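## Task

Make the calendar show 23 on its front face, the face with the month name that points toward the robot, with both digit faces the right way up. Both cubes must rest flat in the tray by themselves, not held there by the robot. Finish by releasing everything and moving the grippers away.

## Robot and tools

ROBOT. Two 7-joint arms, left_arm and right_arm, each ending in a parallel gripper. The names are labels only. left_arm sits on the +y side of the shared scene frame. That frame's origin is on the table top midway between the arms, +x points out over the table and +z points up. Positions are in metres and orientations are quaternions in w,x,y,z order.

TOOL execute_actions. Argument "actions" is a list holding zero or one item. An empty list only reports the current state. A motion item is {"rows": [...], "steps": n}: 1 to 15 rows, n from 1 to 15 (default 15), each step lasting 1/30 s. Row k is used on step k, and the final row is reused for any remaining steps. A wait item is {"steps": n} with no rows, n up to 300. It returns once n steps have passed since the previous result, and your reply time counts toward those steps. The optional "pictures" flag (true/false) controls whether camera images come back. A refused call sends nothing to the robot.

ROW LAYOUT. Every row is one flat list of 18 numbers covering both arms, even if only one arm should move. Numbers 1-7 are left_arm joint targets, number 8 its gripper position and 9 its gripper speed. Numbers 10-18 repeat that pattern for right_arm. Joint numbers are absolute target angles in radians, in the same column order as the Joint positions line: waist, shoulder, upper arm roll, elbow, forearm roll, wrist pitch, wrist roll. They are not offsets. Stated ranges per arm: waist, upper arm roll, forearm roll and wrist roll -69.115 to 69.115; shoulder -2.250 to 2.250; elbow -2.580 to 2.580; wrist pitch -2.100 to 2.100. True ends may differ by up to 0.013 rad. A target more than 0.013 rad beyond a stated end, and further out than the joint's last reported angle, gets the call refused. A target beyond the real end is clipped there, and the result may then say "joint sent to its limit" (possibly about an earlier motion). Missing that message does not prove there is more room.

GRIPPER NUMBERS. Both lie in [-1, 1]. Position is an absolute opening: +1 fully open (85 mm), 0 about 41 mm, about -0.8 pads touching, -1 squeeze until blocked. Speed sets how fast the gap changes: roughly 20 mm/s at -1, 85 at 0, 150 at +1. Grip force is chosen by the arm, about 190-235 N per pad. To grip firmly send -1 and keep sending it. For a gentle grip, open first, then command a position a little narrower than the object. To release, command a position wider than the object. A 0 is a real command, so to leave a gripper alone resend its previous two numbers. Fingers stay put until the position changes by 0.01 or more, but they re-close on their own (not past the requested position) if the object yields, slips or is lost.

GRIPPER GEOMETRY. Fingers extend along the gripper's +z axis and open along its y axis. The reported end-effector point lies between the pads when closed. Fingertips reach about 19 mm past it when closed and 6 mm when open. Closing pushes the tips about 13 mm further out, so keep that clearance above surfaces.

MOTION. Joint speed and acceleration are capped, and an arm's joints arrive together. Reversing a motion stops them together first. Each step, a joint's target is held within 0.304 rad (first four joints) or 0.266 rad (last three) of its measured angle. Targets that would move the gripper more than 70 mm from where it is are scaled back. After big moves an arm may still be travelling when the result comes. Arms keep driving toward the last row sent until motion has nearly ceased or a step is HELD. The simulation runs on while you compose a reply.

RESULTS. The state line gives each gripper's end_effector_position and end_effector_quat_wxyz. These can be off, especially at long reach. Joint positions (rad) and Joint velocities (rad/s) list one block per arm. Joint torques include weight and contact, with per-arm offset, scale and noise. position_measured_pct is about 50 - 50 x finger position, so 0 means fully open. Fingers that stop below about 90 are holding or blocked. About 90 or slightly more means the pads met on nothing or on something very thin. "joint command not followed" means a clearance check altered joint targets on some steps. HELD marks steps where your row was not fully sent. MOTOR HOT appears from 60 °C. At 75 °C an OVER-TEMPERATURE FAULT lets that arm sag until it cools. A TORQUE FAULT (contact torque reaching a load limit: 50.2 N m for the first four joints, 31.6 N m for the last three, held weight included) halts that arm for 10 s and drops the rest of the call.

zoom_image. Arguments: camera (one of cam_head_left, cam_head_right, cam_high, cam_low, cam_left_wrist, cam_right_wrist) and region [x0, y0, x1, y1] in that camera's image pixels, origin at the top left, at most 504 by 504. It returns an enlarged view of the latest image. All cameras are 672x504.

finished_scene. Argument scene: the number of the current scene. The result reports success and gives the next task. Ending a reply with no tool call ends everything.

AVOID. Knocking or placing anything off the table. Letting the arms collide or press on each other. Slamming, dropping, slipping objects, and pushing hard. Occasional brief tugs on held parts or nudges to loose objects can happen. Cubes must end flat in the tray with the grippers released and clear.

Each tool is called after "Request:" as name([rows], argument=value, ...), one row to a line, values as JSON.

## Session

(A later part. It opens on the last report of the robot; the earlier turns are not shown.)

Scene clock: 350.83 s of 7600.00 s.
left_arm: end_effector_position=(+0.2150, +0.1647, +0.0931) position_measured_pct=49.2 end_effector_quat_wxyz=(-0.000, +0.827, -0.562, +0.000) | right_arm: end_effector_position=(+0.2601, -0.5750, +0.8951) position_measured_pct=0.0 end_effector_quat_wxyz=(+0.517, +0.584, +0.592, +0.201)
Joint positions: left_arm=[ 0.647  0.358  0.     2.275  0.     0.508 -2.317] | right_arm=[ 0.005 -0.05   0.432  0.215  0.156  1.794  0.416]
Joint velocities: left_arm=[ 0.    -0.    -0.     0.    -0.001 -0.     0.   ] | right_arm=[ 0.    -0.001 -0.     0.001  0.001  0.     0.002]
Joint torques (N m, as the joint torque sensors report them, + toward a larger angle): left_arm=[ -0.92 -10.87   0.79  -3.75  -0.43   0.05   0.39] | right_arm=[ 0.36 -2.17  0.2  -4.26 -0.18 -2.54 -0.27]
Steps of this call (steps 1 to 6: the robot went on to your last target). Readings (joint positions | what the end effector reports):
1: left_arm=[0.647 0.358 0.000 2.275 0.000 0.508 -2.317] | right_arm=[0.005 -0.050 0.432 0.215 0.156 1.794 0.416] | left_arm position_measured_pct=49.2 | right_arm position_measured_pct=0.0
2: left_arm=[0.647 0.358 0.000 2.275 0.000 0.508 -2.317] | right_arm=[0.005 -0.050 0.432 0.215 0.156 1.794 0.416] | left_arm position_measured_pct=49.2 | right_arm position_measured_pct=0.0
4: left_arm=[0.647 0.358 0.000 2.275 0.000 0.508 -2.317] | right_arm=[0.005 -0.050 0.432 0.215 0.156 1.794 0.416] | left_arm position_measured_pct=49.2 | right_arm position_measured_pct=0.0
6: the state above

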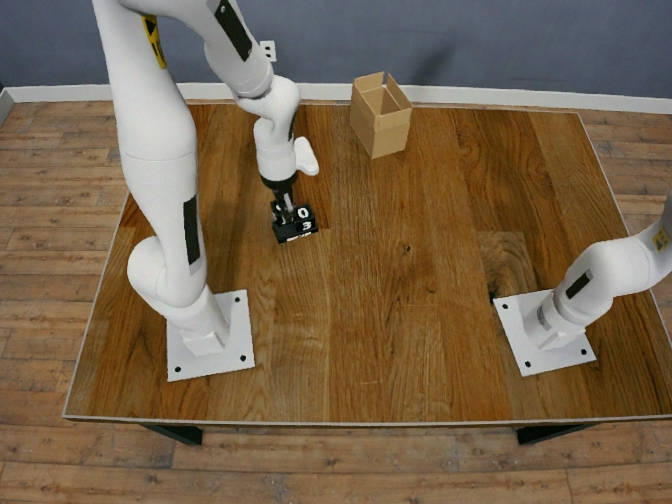

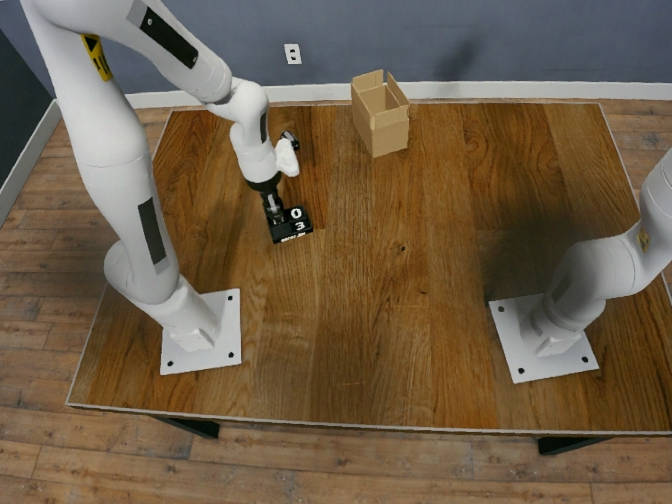

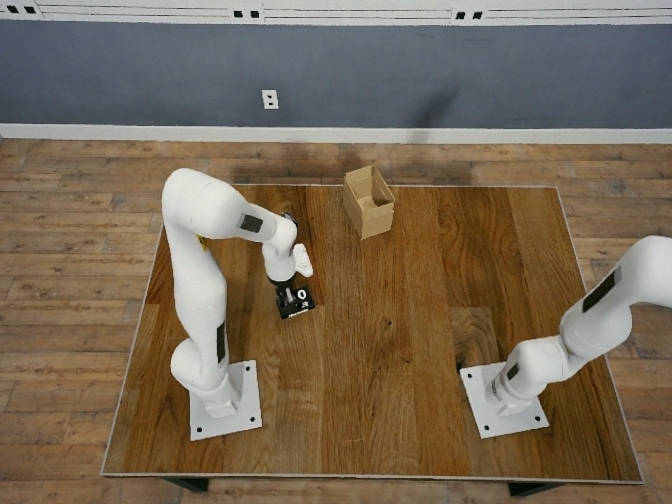

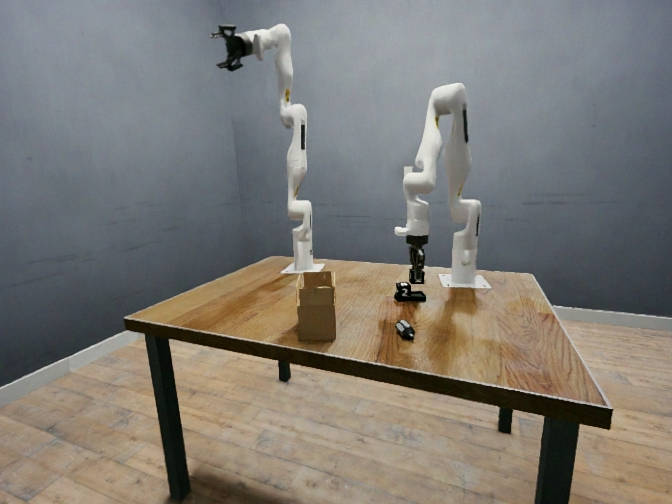

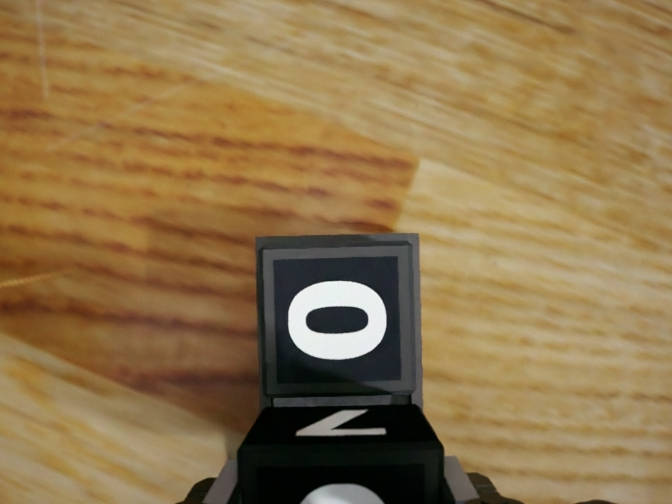

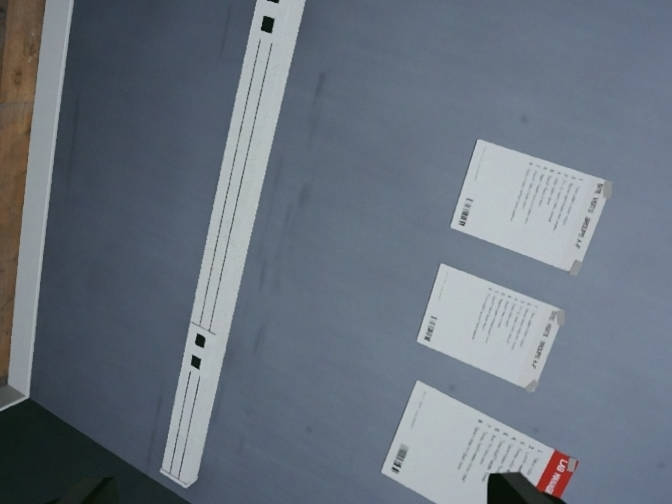

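Request:
execute_actions([
  {"rows": [
[0.6469, 0.36467, 0.0, 2.27822, 0.0, 0.49870, -2.3171, -1, 0, 0.005, -0.05, 0.432, 0.215, 0.156, 1.794, 0.416, 1, 0],
[0.6469, 0.37164, 0.0, 2.28102, 0.0, 0.48893, -2.3171, -1, 0, 0.005, -0.05, 0.432, 0.215, 0.156, 1.794, 0.416, 1, 0],
[0.6469, 0.37862, 0.0, 2.28383, 0.0, 0.47915, -2.3171, -1, 0, 0.005, -0.05, 0.432, 0.215, 0.156, 1.794, 0.416, 1, 0],
[0.6469, 0.38559, 0.0, 2.28663, 0.0, 0.46937, -2.3171, -1, 0, 0.005, -0.05, 0.432, 0.215, 0.156, 1.794, 0.416, 1, 0],
[0.6469, 0.39257, 0.0, 2.28943, 0.0, 0.45960, -2.3171, -1, 0, 0.005, -0.05, 0.432, 0.215, 0.156, 1.794, 0.416, 1, 0],
[0.6469, 0.39954, 0.0, 2.29223, 0.0, 0.44982, -2.3171, -1, 0, 0.005, -0.05, 0.432, 0.215, 0.156, 1.794, 0.416, 1, 0],
[0.6469, 0.40681, 0.0, 2.29469, 0.0, 0.44009, -2.3171, -1, 0, 0.005, -0.05, 0.432, 0.215, 0.156, 1.794, 0.416, 1, 0],
[0.6469, 0.41408, 0.0, 2.29715, 0.0, 0.43036, -2.3171, -1, 0, 0.005, -0.05, 0.432, 0.215, 0.156, 1.794, 0.416, 1, 0],
[0.6469, 0.42135, 0.0, 2.29961, 0.0, 0.42064, -2.3171, -1, 0, 0.005, -0.05, 0.432, 0.215, 0.156, 1.794, 0.416, 1, 0],
[0.6469, 0.42862, 0.0, 2.30206, 0.0, 0.41091, -2.3171, -1, 0, 0.005, -0.05, 0.432, 0.215, 0.156, 1.794, 0.416, 1, 0],
[0.6469, 0.43589, 0.0, 2.30452, 0.0, 0.40118, -2.3171, -1, 0, 0.005, -0.05, 0.432, 0.215, 0.156, 1.794, 0.416, 1, 0],
[0.6469, 0.44316, 0.0, 2.30698, 0.0, 0.39145, -2.3171, -1, 0, 0.005, -0.05, 0.432, 0.215, 0.156, 1.794, 0.416, 1, 0],
[0.6469, 0.45070, 0.0, 2.30909, 0.0, 0.38181, -2.3171, -1, 0, 0.005, -0.05, 0.432, 0.215, 0.156, 1.794, 0.416, 1, 0],
[0.6469, 0.45824, 0.0, 2.31119, 0.0, 0.37216, -2.3171, -1, 0, 0.005, -0.05, 0.432, 0.215, 0.156, 1.794, 0.416, 1, 0],
[0.6469, 0.46427, 0.0, 2.31287, 0.0, 0.36445, -2.3171, -1, 0, 0.005, -0.05, 0.432, 0.215, 0.156, 1.794, 0.416, 1, 0]
], "steps": 15},
], pictures=false)

Request:
execute_actions([
  {"steps": 12},
])

Scene clock: 392.43 s of 7600.00 s.
left_arm: end_effector_position=(+0.2150, +0.1646, +0.0595) position_measured_pct=49.2 end_effector_quat_wxyz=(+0.000, +0.827, -0.562, -0.000) | right_arm: end_effector_position=(+0.2601, -0.5750, +0.8951) position_measured_pct=0.0 end_effector_quat_wxyz=(+0.517, +0.584, +0.592, +0.201)
Joint positions: left_arm=[ 0.647  0.454  0.     2.31  -0.     0.378 -2.317] | right_arm=[ 0.005 -0.05   0.432  0.215  0.156  1.794  0.416]
Joint velocities: left_arm=[-0.     0.209  0.     0.062  0.    -0.274  0.001] | right_arm=[ 0.    -0.001  0.    -0.001  0.001  0.    -0.   ]
Joint torques (N m, as the joint torque sensors report them, + toward a larger angle): left_arm=[ -0.55 -11.85   0.89  -2.71  -0.37   0.2    0.28] | right_arm=[ 0.44 -2.14  0.18 -4.11 -0.23 -2.57 -0.21]
Steps of this call (steps 1 to 15: the robot went on to your last target; steps 16 to 90: nothing new was sent; then 38.10 s passed at rest; steps 91 to 105: all 15 steps of this action). Readings (joint positions | what the end effector reports):
91: left_arm=[0.647 0.359 0.000 2.276 -0.000 0.507 -2.317] | right_arm=[0.005 -0.050 0.432 0.215 0.156 1.794 0.416] | left_arm position_measured_pct=49.2 | right_arm position_measured_pct=0.0
92: left_arm=[0.647 0.365 0.000 2.277 0.000 0.501 -2.317] | right_arm=[0.005 -0.050 0.432 0.215 0.156 1.794 0.416] | left_arm position_measured_pct=49.2 | right_arm position_measured_pct=0.0
94: left_arm=[0.647 0.377 0.000 2.282 0.000 0.484 -2.317] | right_arm=[0.005 -0.050 0.432 0.215 0.156 1.794 0.416] | left_arm position_measured_pct=49.2 | right_arm position_measured_pct=0.0
98: left_arm=[0.647 0.404 0.000 2.293 0.000 0.446 -2.317] | right_arm=[0.005 -0.050 0.432 0.215 0.156 1.794 0.416] | left_arm position_measured_pct=49.2 | right_arm position_measured_pct=0.0
105: the state above

Scene clock: 392.83 s of 7600.00 s.
left_arm: end_effector_position=(+0.2151, +0.1646, +0.0561) position_measured_pct=49.2 end_effector_quat_wxyz=(-0.000, +0.827, -0.562, +0.000) | right_arm: end_effector_position=(+0.2601, -0.5750, +0.8951) position_measured_pct=0.0 end_effector_quat_wxyz=(+0.517, +0.584, +0.592, +0.201)
Joint positions: left_arm=[ 0.647  0.464 -0.     2.313  0.     0.364 -2.317] | right_arm=[ 0.005 -0.05   0.432  0.215  0.156  1.794  0.416]
Joint velocities: left_arm=[ 0.     0.002 -0.     0.     0.    -0.    -0.001] | right_arm=[-0.002  0.001 -0.     0.    -0.001 -0.001  0.002]
Joint torques (N m, as the joint torque sensors report them, + toward a larger angle): left_arm=[ -0.78 -12.06   0.76  -3.41  -0.37   0.25   0.37] | right_arm=[ 0.38 -2.05  0.1  -4.18 -0.17 -2.51 -0.23]
Steps of this call (steps 1 to 12: the robot went on to your last target). Readings (joint positions | what the end effector reports):
1: left_arm=[0.647 0.459 -0.000 2.312 -0.000 0.370 -2.317] | right_arm=[0.005 -0.050 0.432 0.215 0.156 1.794 0.416] | left_arm position_measured_pct=49.2 | right_arm position_measured_pct=0.0
2: left_arm=[0.647 0.461 -0.000 2.313 -0.000 0.366 -2.317] | right_arm=[0.005 -0.050 0.432 0.215 0.156 1.794 0.416] | left_arm position_measured_pct=49.2 | right_arm position_measured_pct=0.0
4: left_arm=[0.647 0.462 -0.000 2.313 -0.000 0.365 -2.317] | right_arm=[0.005 -0.050 0.432 0.215 0.156 1.794 0.416] | left_arm position_measured_pct=49.2 | right_arm position_measured_pct=0.0
8: left_arm=[0.647 0.464 -0.000 2.313 0.000 0.364 -2.317] | right_arm=[0.005 -0.050 0.432 0.215 0.156 1.794 0.416] | left_arm position_measured_pct=49.2 | right_arm position_measured_pct=0.0
12: the state above

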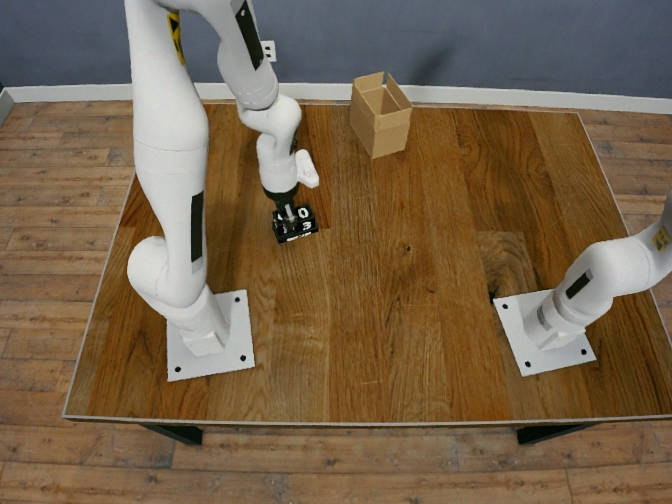

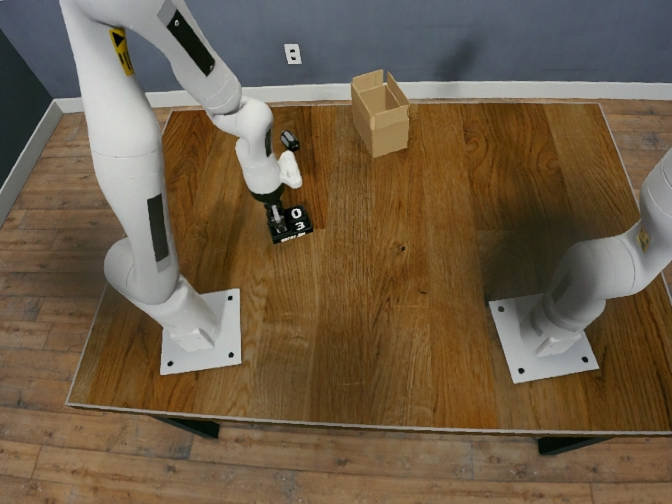

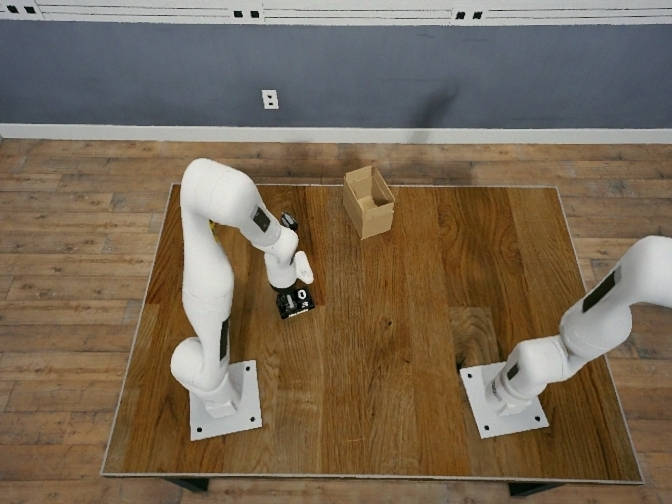

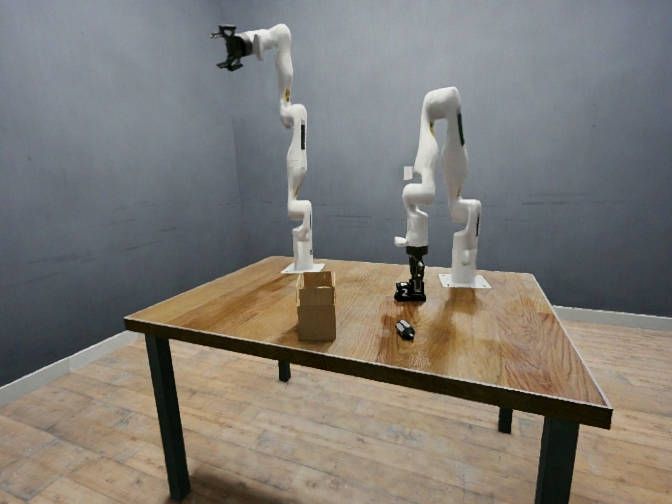

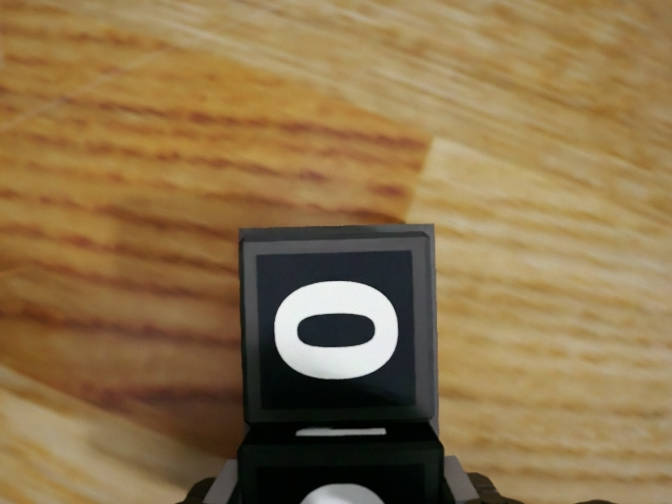

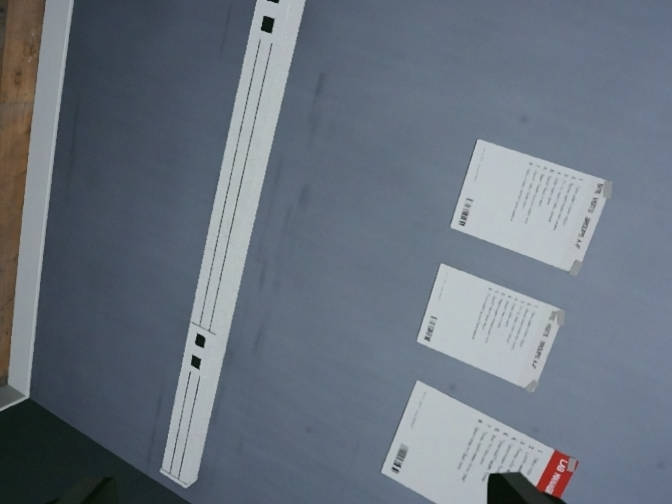

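Request:
zoom_image(camera="cam_low", region=[380, 240, 450, 310])

Request:
zoom_image(camera="cam_head_left", region=[250, 185, 330, 250])

Request:
zoom_image(camera="cam_left_wrist", region=[220, 380, 460, 504])

Region (380, 240, 450, 310) of cam_low's 672x504 image, scaled by 7.200, with more detail than that image has.

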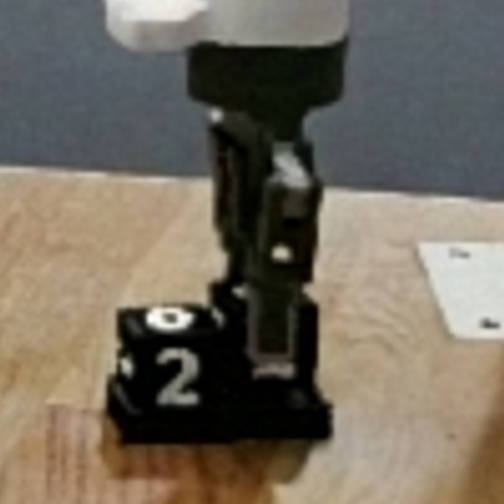

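Region (250, 185, 330, 250) of cam_head_left's 672x504 image, scaled by 6.300, with more detail than that image has; it fills the top 410 rows of this view, and the rest is white.

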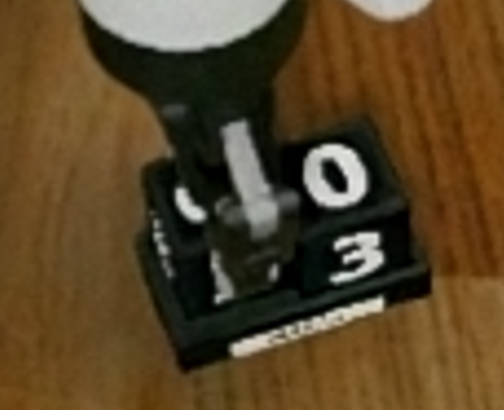

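Region (220, 380, 460, 504) of cam_left_wrist's 672x504 image, scaled by 2.100; it fills the top 260 rows of this view, and the rest is white.

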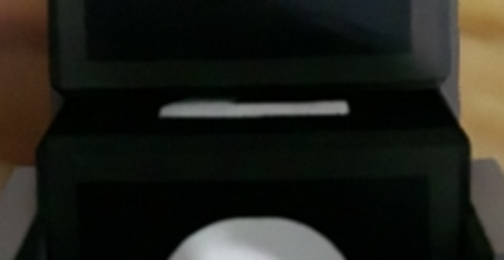

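Request:
execute_actions([
  {"rows": [
[0.6469, 0.47030, 0.0, 2.31455, 0.0, 0.35674, -2.3171, -1, 0, 0.005, -0.05, 0.432, 0.215, 0.156, 1.794, 0.416, 1, 0],
[0.6469, 0.47633, 0.0, 2.31624, 0.0, 0.34902, -2.3171, -1, 0, 0.005, -0.05, 0.432, 0.215, 0.156, 1.794, 0.416, 1, 0],
[0.6469, 0.48237, 0.0, 2.31792, 0.0, 0.34130, -2.3171, -1, 0, 0.005, -0.05, 0.432, 0.215, 0.156, 1.794, 0.416, 1, 0],
[0.6469, 0.48840, 0.0, 2.31961, 0.0, 0.33358, -2.3171, -1, 0, 0.005, -0.05, 0.432, 0.215, 0.156, 1.794, 0.416, 1, 0],
[0.6469, 0.49456, 0.0, 2.32111, 0.0, 0.32592, -2.3171, -1, 0, 0.005, -0.05, 0.432, 0.215, 0.156, 1.794, 0.416, 1, 0],
[0.6469, 0.49918, 0.0, 2.32224, 0.0, 0.32017, -2.3171, -1, 0, 0.005, -0.05, 0.432, 0.215, 0.156, 1.794, 0.416, 1, 0]
], "steps": 15},
], pictures=false)

Request:
execute_actions([
  {"steps": 6},
], pictures=false)

Scene clock: 406.60 s of 7600.00 s.
left_arm: end_effector_position=(+0.2150, +0.1646, +0.0447) position_measured_pct=49.2 end_effector_quat_wxyz=(-0.000, +0.827, -0.562, +0.000) | right_arm: end_effector_position=(+0.2601, -0.5750, +0.8951) position_measured_pct=0.0 end_effector_quat_wxyz=(+0.517, +0.584, +0.592, +0.201)
Joint positions: left_arm=[ 0.647  0.499 -0.     2.322 -0.     0.32  -2.317] | right_arm=[ 0.005 -0.05   0.432  0.215  0.156  1.794  0.416]
Joint velocities: left_arm=[ 0.     0.004 -0.    -0.     0.     0.     0.   ] | right_arm=[-0.002  0.     0.     0.001 -0.001  0.     0.001]
Joint torques (N m, as the joint torque sensors report them, + toward a larger angle): left_arm=[ -0.49 -12.03   0.66  -2.87  -0.37  -0.01   0.26] | right_arm=[ 0.37 -2.21  0.07 -4.22 -0.18 -2.54 -0.24]
Steps of this call (steps 1 to 30: the robot went on to your last target; steps 31 to 90: nothing new was sent; then 10.27 s passed at rest; steps 91 to 105: all 15 steps of this action). Readings (joint positions | what the end effector reports):
91: left_arm=[0.647 0.466 0.000 2.313 -0.000 0.363 -2.317] | right_arm=[0.005 -0.050 0.432 0.215 0.156 1.794 0.416] | left_arm position_measured_pct=49.2 | right_arm position_measured_pct=0.0
92: left_arm=[0.647 0.471 0.000 2.314 0.000 0.358 -2.317] | right_arm=[0.005 -0.050 0.432 0.215 0.156 1.794 0.416] | left_arm position_measured_pct=49.2 | right_arm position_measured_pct=0.0
94: left_arm=[0.647 0.481 0.000 2.317 0.000 0.345 -2.317] | right_arm=[0.005 -0.050 0.432 0.215 0.156 1.794 0.416] | left_arm position_measured_pct=49.2 | right_arm position_measured_pct=0.0
98: left_arm=[0.647 0.497 -0.000 2.322 -0.000 0.321 -2.317] | right_arm=[0.005 -0.050 0.432 0.215 0.156 1.794 0.416] | left_arm position_measured_pct=49.2 | right_arm position_measured_pct=0.0
105: the state above

Scene clock: 406.80 s of 7600.00 s.
left_arm: end_effector_position=(+0.2150, +0.1647, +0.0446) position_measured_pct=49.2 end_effector_quat_wxyz=(-0.000, +0.827, -0.562, +0.000) | right_arm: end_effector_position=(+0.2601, -0.5750, +0.8951) position_measured_pct=0.0 end_effector_quat_wxyz=(+0.517, +0.584, +0.592, +0.201)
Joint positions: left_arm=[ 0.647  0.499 -0.     2.322  0.     0.32  -2.317] | right_arm=[ 0.005 -0.05   0.432  0.215  0.156  1.794  0.416]
Joint velocities: left_arm=[ 0.     0.001 -0.001 -0.     0.     0.     0.   ] | right_arm=[-0.    -0.001  0.001 -0.001 -0.    -0.    -0.   ]
Joint torques (N m, as the joint torque sensors report them, + toward a larger angle): left_arm=[ -0.03 -12.45   0.91  -2.75  -0.35   0.02   0.17] | right_arm=[ 0.44 -2.06  0.2  -4.22 -0.21 -2.6  -0.19]
Steps of this call (steps 1 to 6: the robot went on to your last target). Readings (joint positions | what the end effector reports):
1: left_arm=[0.647 0.499 -0.000 2.322 -0.000 0.320 -2.317] | right_arm=[0.005 -0.050 0.432 0.215 0.156 1.794 0.416] | left_arm position_measured_pct=49.2 | right_arm position_measured_pct=0.0
2: left_arm=[0.647 0.499 0.000 2.322 -0.000 0.320 -2.317] | right_arm=[0.005 -0.050 0.432 0.215 0.156 1.794 0.416] | left_arm position_measured_pct=49.2 | right_arm position_measured_pct=0.0
4: left_arm=[0.647 0.499 -0.000 2.322 -0.000 0.320 -2.317] | right_arm=[0.005 -0.050 0.432 0.215 0.156 1.794 0.416] | left_arm position_measured_pct=49.2 | right_arm position_measured_pct=0.0
6: the state above

Request:
execute_actions([
  {"rows": [
[0.6469, 0.50195, 0.0, 2.32292, 0.0, 0.31672, -2.3171, -1, 0, 0.005, -0.05, 0.432, 0.215, 0.156, 1.794, 0.416, 1, 0],
[0.6469, 0.50195, 0.0, 2.32292, 0.0, 0.31672, -2.3171, -1, 0, 0.005, -0.05, 0.432, 0.215, 0.156, 1.794, 0.416, 1, 0],
[0.6469, 0.50195, 0.0, 2.32292, 0.0, 0.31672, -2.3171, -1, 0, 0.005, -0.05, 0.432, 0.215, 0.156, 1.794, 0.416, 1, 0],
[0.6469, 0.50195, 0.0, 2.32292, 0.0, 0.31672, -2.3171, -1, 0, 0.005, -0.05, 0.432, 0.215, 0.156, 1.794, 0.416, 1, 0],
[0.6469, 0.50195, 0.0, 2.32292, 0.0, 0.31672, -2.3171, -1, 0, 0.005, -0.05, 0.432, 0.215, 0.156, 1.794, 0.416, 1, 0],
[0.6469, 0.50195, 0.0, 2.32292, 0.0, 0.31672, -2.3171, -1, 0, 0.005, -0.05, 0.432, 0.215, 0.156, 1.794, 0.416, 1, 0],
[0.6469, 0.50195, 0.0, 2.32292, 0.0, 0.31672, -2.3171, 1, 0, 0.005, -0.05, 0.432, 0.215, 0.156, 1.794, 0.416, 1, 0]
], "steps": 15},
], pictures=false)

Request:
execute_actions([
  {"rows": [
[0.6469, 0.48840, 0.0, 2.31961, 0.0, 0.33358, -2.3171, 1, 0, 0.005, -0.05, 0.432, 0.215, 0.156, 1.794, 0.416, 1, 0],
[0.6469, 0.47332, 0.0, 2.31540, 0.0, 0.35287, -2.3171, 1, 0, 0.005, -0.05, 0.432, 0.215, 0.156, 1.794, 0.416, 1, 0],
[0.6469, 0.45824, 0.0, 2.31119, 0.0, 0.37216, -2.3171, 1, 0, 0.005, -0.05, 0.432, 0.215, 0.156, 1.794, 0.416, 1, 0],
[0.6469, 0.44316, 0.0, 2.30698, 0.0, 0.39145, -2.3171, 1, 0, 0.005, -0.05, 0.432, 0.215, 0.156, 1.794, 0.416, 1, 0],
[0.6469, 0.42862, 0.0, 2.30206, 0.0, 0.41091, -2.3171, 1, 0, 0.005, -0.05, 0.432, 0.215, 0.156, 1.794, 0.416, 1, 0],
[0.6469, 0.41408, 0.0, 2.29715, 0.0, 0.43036, -2.3171, 1, 0, 0.005, -0.05, 0.432, 0.215, 0.156, 1.794, 0.416, 1, 0],
[0.6469, 0.39954, 0.0, 2.29223, 0.0, 0.44982, -2.3171, 1, 0, 0.005, -0.05, 0.432, 0.215, 0.156, 1.794, 0.416, 1, 0],
[0.6469, 0.38559, 0.0, 2.28663, 0.0, 0.46937, -2.3171, 1, 0, 0.005, -0.05, 0.432, 0.215, 0.156, 1.794, 0.416, 1, 0],
[0.6469, 0.37164, 0.0, 2.28102, 0.0, 0.48893, -2.3171, 1, 0, 0.005, -0.05, 0.432, 0.215, 0.156, 1.794, 0.416, 1, 0],
[0.6469, 0.35769, 0.0, 2.27542, 0.0, 0.50848, -2.3171, 1, 0, 0.005, -0.05, 0.432, 0.215, 0.156, 1.794, 0.416, 1, 0],
[0.45, 0.156, 0.0, 2.143, 0.0, 0.842, -2.3171, 1, 0, 0.005, -0.05, 0.432, 0.215, 0.156, 1.794, 0.416, 1, 0]
], "steps": 15},
], pictures=false)

Request:
execute_actions([
  {"steps": 20},
])

Scene clock: 426.83 s of 7600.00 s.
left_arm: end_effector_position=(+0.2150, +0.1647, +0.0437) position_measured_pct=30.2 end_effector_quat_wxyz=(-0.000, +0.827, -0.562, +0.000) | right_arm: end_effector_position=(+0.2601, -0.5750, +0.8951) position_measured_pct=0.0 end_effector_quat_wxyz=(+0.517, +0.584, +0.592, +0.201)
Joint positions: left_arm=[ 0.647  0.502 -0.     2.323  0.     0.317 -2.317] | right_arm=[ 0.005 -0.05   0.432  0.215  0.156  1.794  0.416]
Joint velocities: left_arm=[ 0.    -0.     0.001 -0.001  0.    -0.    -0.   ] | right_arm=[-0.002 -0.001 -0.     0.001 -0.001  0.    -0.001]
Joint torques (N m, as the joint torque sensors report them, + toward a larger angle): left_arm=[ -0.63 -12.14   1.3   -2.76  -0.46   0.34   0.19] | right_arm=[ 0.42 -2.13  0.16 -4.08 -0.14 -2.57 -0.27]
Steps of this call (steps 1 to 15: the robot went on to your last target; steps 16 to 90: nothing new was sent; then 16.53 s passed at rest; steps 91 to 105: all 15 steps of this action). Readings (joint positions | what the end effector reports):
91: left_arm=[0.647 0.500 0.000 2.322 0.000 0.319 -2.317] | right_arm=[0.005 -0.050 0.432 0.215 0.156 1.794 0.416] | left_arm position_measured_pct=49.2 | right_arm position_measured_pct=0.0
92: left_arm=[0.647 0.502 0.000 2.323 0.000 0.318 -2.317] | right_arm=[0.005 -0.050 0.432 0.215 0.156 1.794 0.416] | left_arm position_measured_pct=49.2 | right_arm position_measured_pct=0.0
94: left_arm=[0.647 0.501 0.000 2.323 0.000 0.317 -2.317] | right_arm=[0.005 -0.050 0.432 0.215 0.156 1.794 0.416] | left_arm position_measured_pct=49.2 | right_arm position_measured_pct=0.0
98: left_arm=[0.647 0.502 0.000 2.323 0.000 0.317 -2.317] | right_arm=[0.005 -0.050 0.432 0.215 0.156 1.794 0.416] | left_arm position_measured_pct=48.8 | right_arm position_measured_pct=0.0
105: the state above

Scene clock: 427.33 s of 7600.00 s.
left_arm: end_effector_position=(+0.2300, +0.1763, +0.1262) position_measured_pct=0.0 end_effector_quat_wxyz=(-0.001, +0.842, -0.539, +0.010) | right_arm: end_effector_position=(+0.2601, -0.5750, +0.8951) position_measured_pct=0.0 end_effector_quat_wxyz=(+0.517, +0.584, +0.592, +0.201)
Joint positions: left_arm=[ 0.59   0.275  0.001  2.228  0.001  0.619 -2.317] | right_arm=[ 0.005 -0.05   0.432  0.215  0.156  1.794  0.416]
Joint velocities: left_arm=[-0.739 -0.669  0.004 -0.524  0.001  1.175  0.   ] | right_arm=[ 0.001 -0.     0.    -0.002 -0.001  0.     0.001]
Joint torques (N m, as the joint torque sensors report them, + toward a larger angle): left_arm=[-1.98 -8.91 -0.28 -3.85 -0.5   0.3   0.16] | right_arm=[ 0.43 -2.21  0.18 -4.25 -0.16 -2.64 -0.19]
Steps of this call (steps 1 to 15: all 15 steps of this action). Readings (joint positions | what the end effector reports):
1: left_arm=[0.647 0.500 -0.000 2.323 0.000 0.318 -2.317] | right_arm=[0.005 -0.050 0.432 0.215 0.156 1.794 0.416] | left_arm position_measured_pct=27.0 | right_arm position_measured_pct=0.0
2: left_arm=[0.647 0.493 -0.000 2.322 -0.000 0.324 -2.317] | right_arm=[0.005 -0.050 0.432 0.215 0.156 1.794 0.416] | left_arm position_measured_pct=24.2 | right_arm position_measured_pct=0.0
4: left_arm=[0.647 0.469 -0.000 2.315 -0.000 0.353 -2.317] | right_arm=[0.005 -0.050 0.432 0.215 0.156 1.794 0.416] | left_arm position_measured_pct=17.9 | right_arm position_measured_pct=0.0
8: left_arm=[0.647 0.415 -0.000 2.298 -0.000 0.427 -2.317] | right_arm=[0.005 -0.050 0.432 0.215 0.156 1.794 0.416] | left_arm position_measured_pct=6.0 | right_arm position_measured_pct=0.0
15: the state above

Scene clock: 428.00 s of 7600.00 s.
left_arm: end_effector_position=(+0.2396, +0.2184, +0.1799) position_measured_pct=0.0 end_effector_quat_wxyz=(-0.000, +0.878, -0.478, +0.000) | right_arm: end_effector_position=(+0.2601, -0.5750, +0.8951) position_measured_pct=0.0 end_effector_quat_wxyz=(+0.517, +0.584, +0.592, +0.201)
Joint positions: left_arm=[ 0.45   0.156 -0.     2.143 -0.     0.842 -2.317] | right_arm=[ 0.005 -0.05   0.432  0.215  0.156  1.794  0.416]
Joint velocities: left_arm=[-0.003 -0.002 -0.    -0.    -0.     0.    -0.001] | right_arm=[ 0.001 -0.    -0.    -0.002  0.001  0.    -0.   ]
Joint torques (N m, as the joint torque sensors report them, + toward a larger angle): left_arm=[-1.22 -9.54  0.67 -6.19 -0.42 -0.23  0.01] | right_arm=[ 0.38 -2.17  0.08 -4.17 -0.16 -2.52 -0.22]
Steps of this call (steps 1 to 20: the robot went on to your last target). Readings (joint positions | what the end effector reports):
1: left_arm=[0.563 0.253 0.001 2.211 0.000 0.658 -2.317] | right_arm=[0.005 -0.050 0.432 0.215 0.156 1.794 0.416] | left_arm position_measured_pct=0.0 | right_arm position_measured_pct=0.0
2: left_arm=[0.538 0.232 0.001 2.196 0.000 0.699 -2.317] | right_arm=[0.005 -0.050 0.432 0.215 0.156 1.794 0.416] | left_arm position_measured_pct=0.0 | right_arm position_measured_pct=0.0
4: left_arm=[0.492 0.193 -0.001 2.167 -0.000 0.775 -2.317] | right_arm=[0.005 -0.050 0.432 0.215 0.156 1.794 0.416] | left_arm position_measured_pct=0.0 | right_arm position_measured_pct=0.0
8: left_arm=[0.459 0.163 -0.001 2.144 -0.001 0.840 -2.317] | right_arm=[0.005 -0.050 0.432 0.215 0.156 1.794 0.416] | left_arm position_measured_pct=0.0 | right_arm position_measured_pct=0.0
20: the state above

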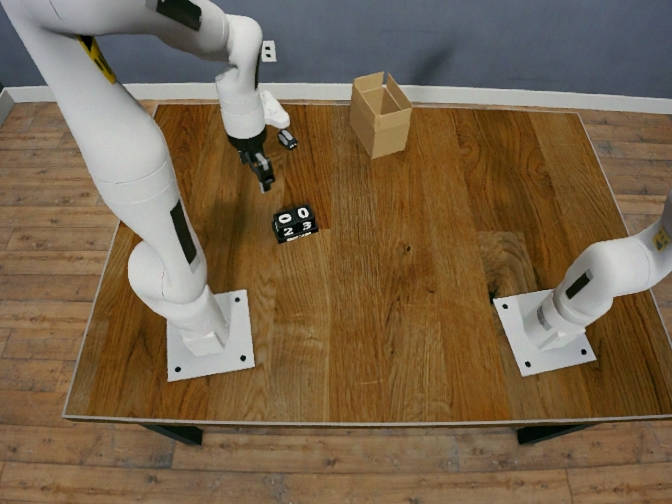

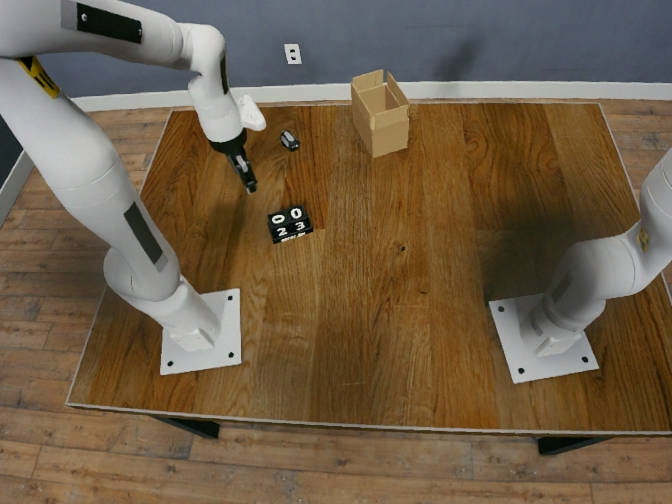

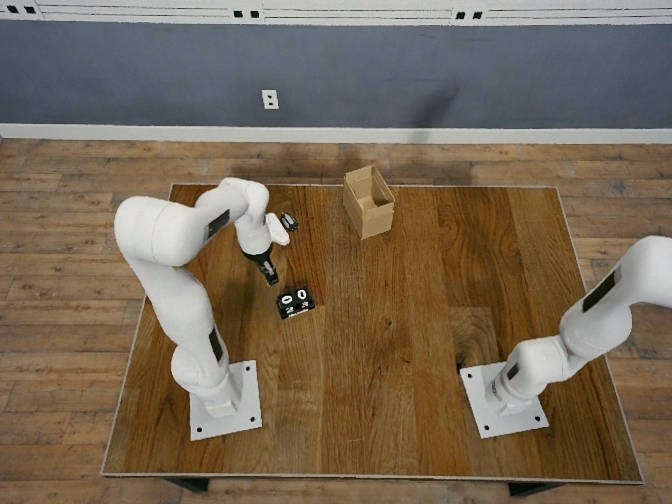

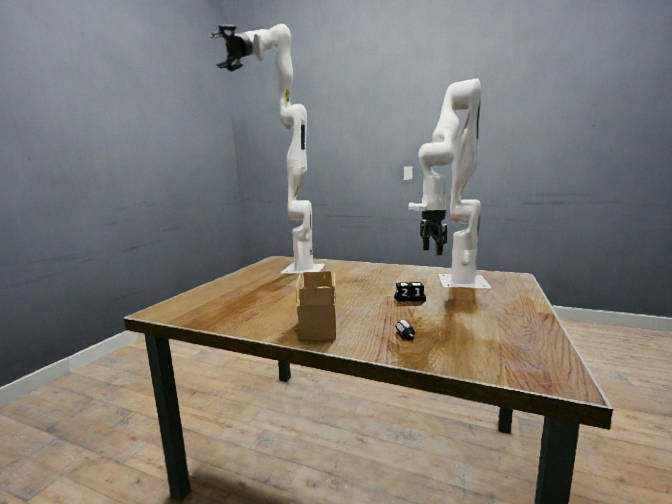

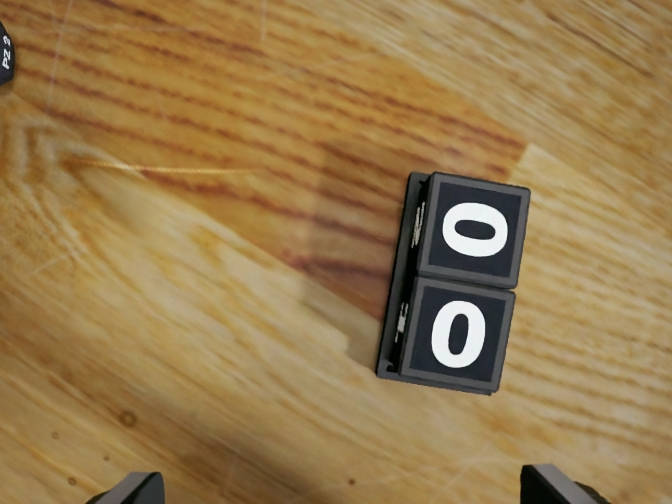

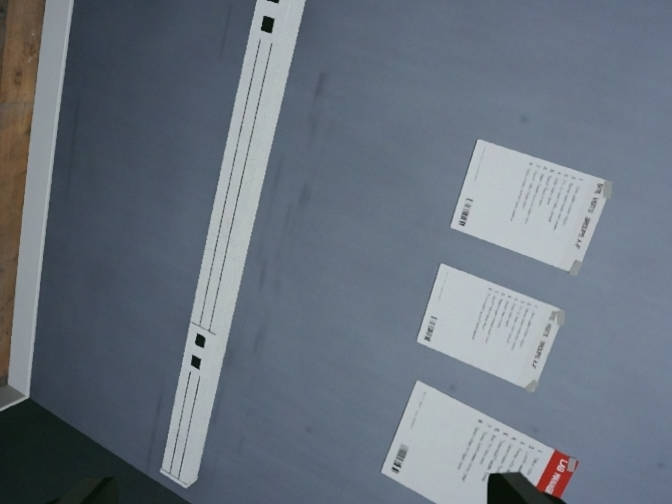

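Request:
zoom_image(camera="cam_head_left", region=[250, 185, 340, 255])

Request:
zoom_image(camera="cam_low", region=[380, 265, 440, 310])

Region (250, 185, 340, 255) of cam_head_left's 672x504 image, scaled by 5.600, with more detail than that image has.

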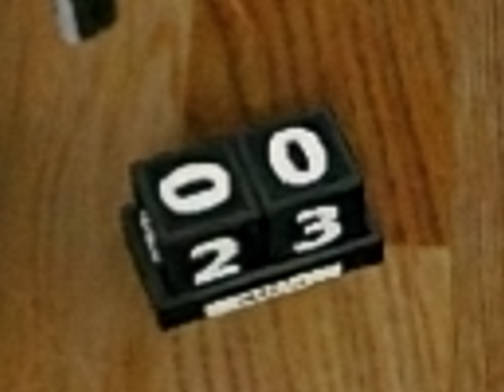

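Region (380, 265, 440, 310) of cam_low's 672x504 image, scaled by 8.400, with more detail than that image has; it fills the top 378 rows of this view, and the rest is white.

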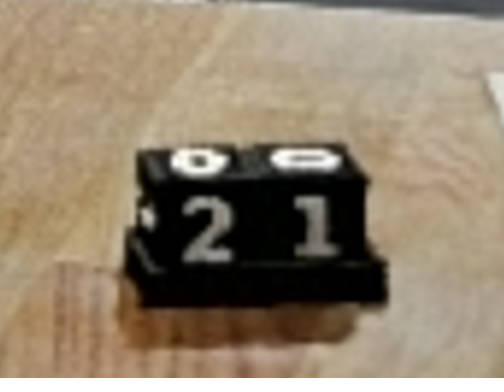

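The calendar shows 23 with both cubes seated flat, and the gripper is clear.

Request:
finished_scene(scene=1)

The scene is finished: the task was done.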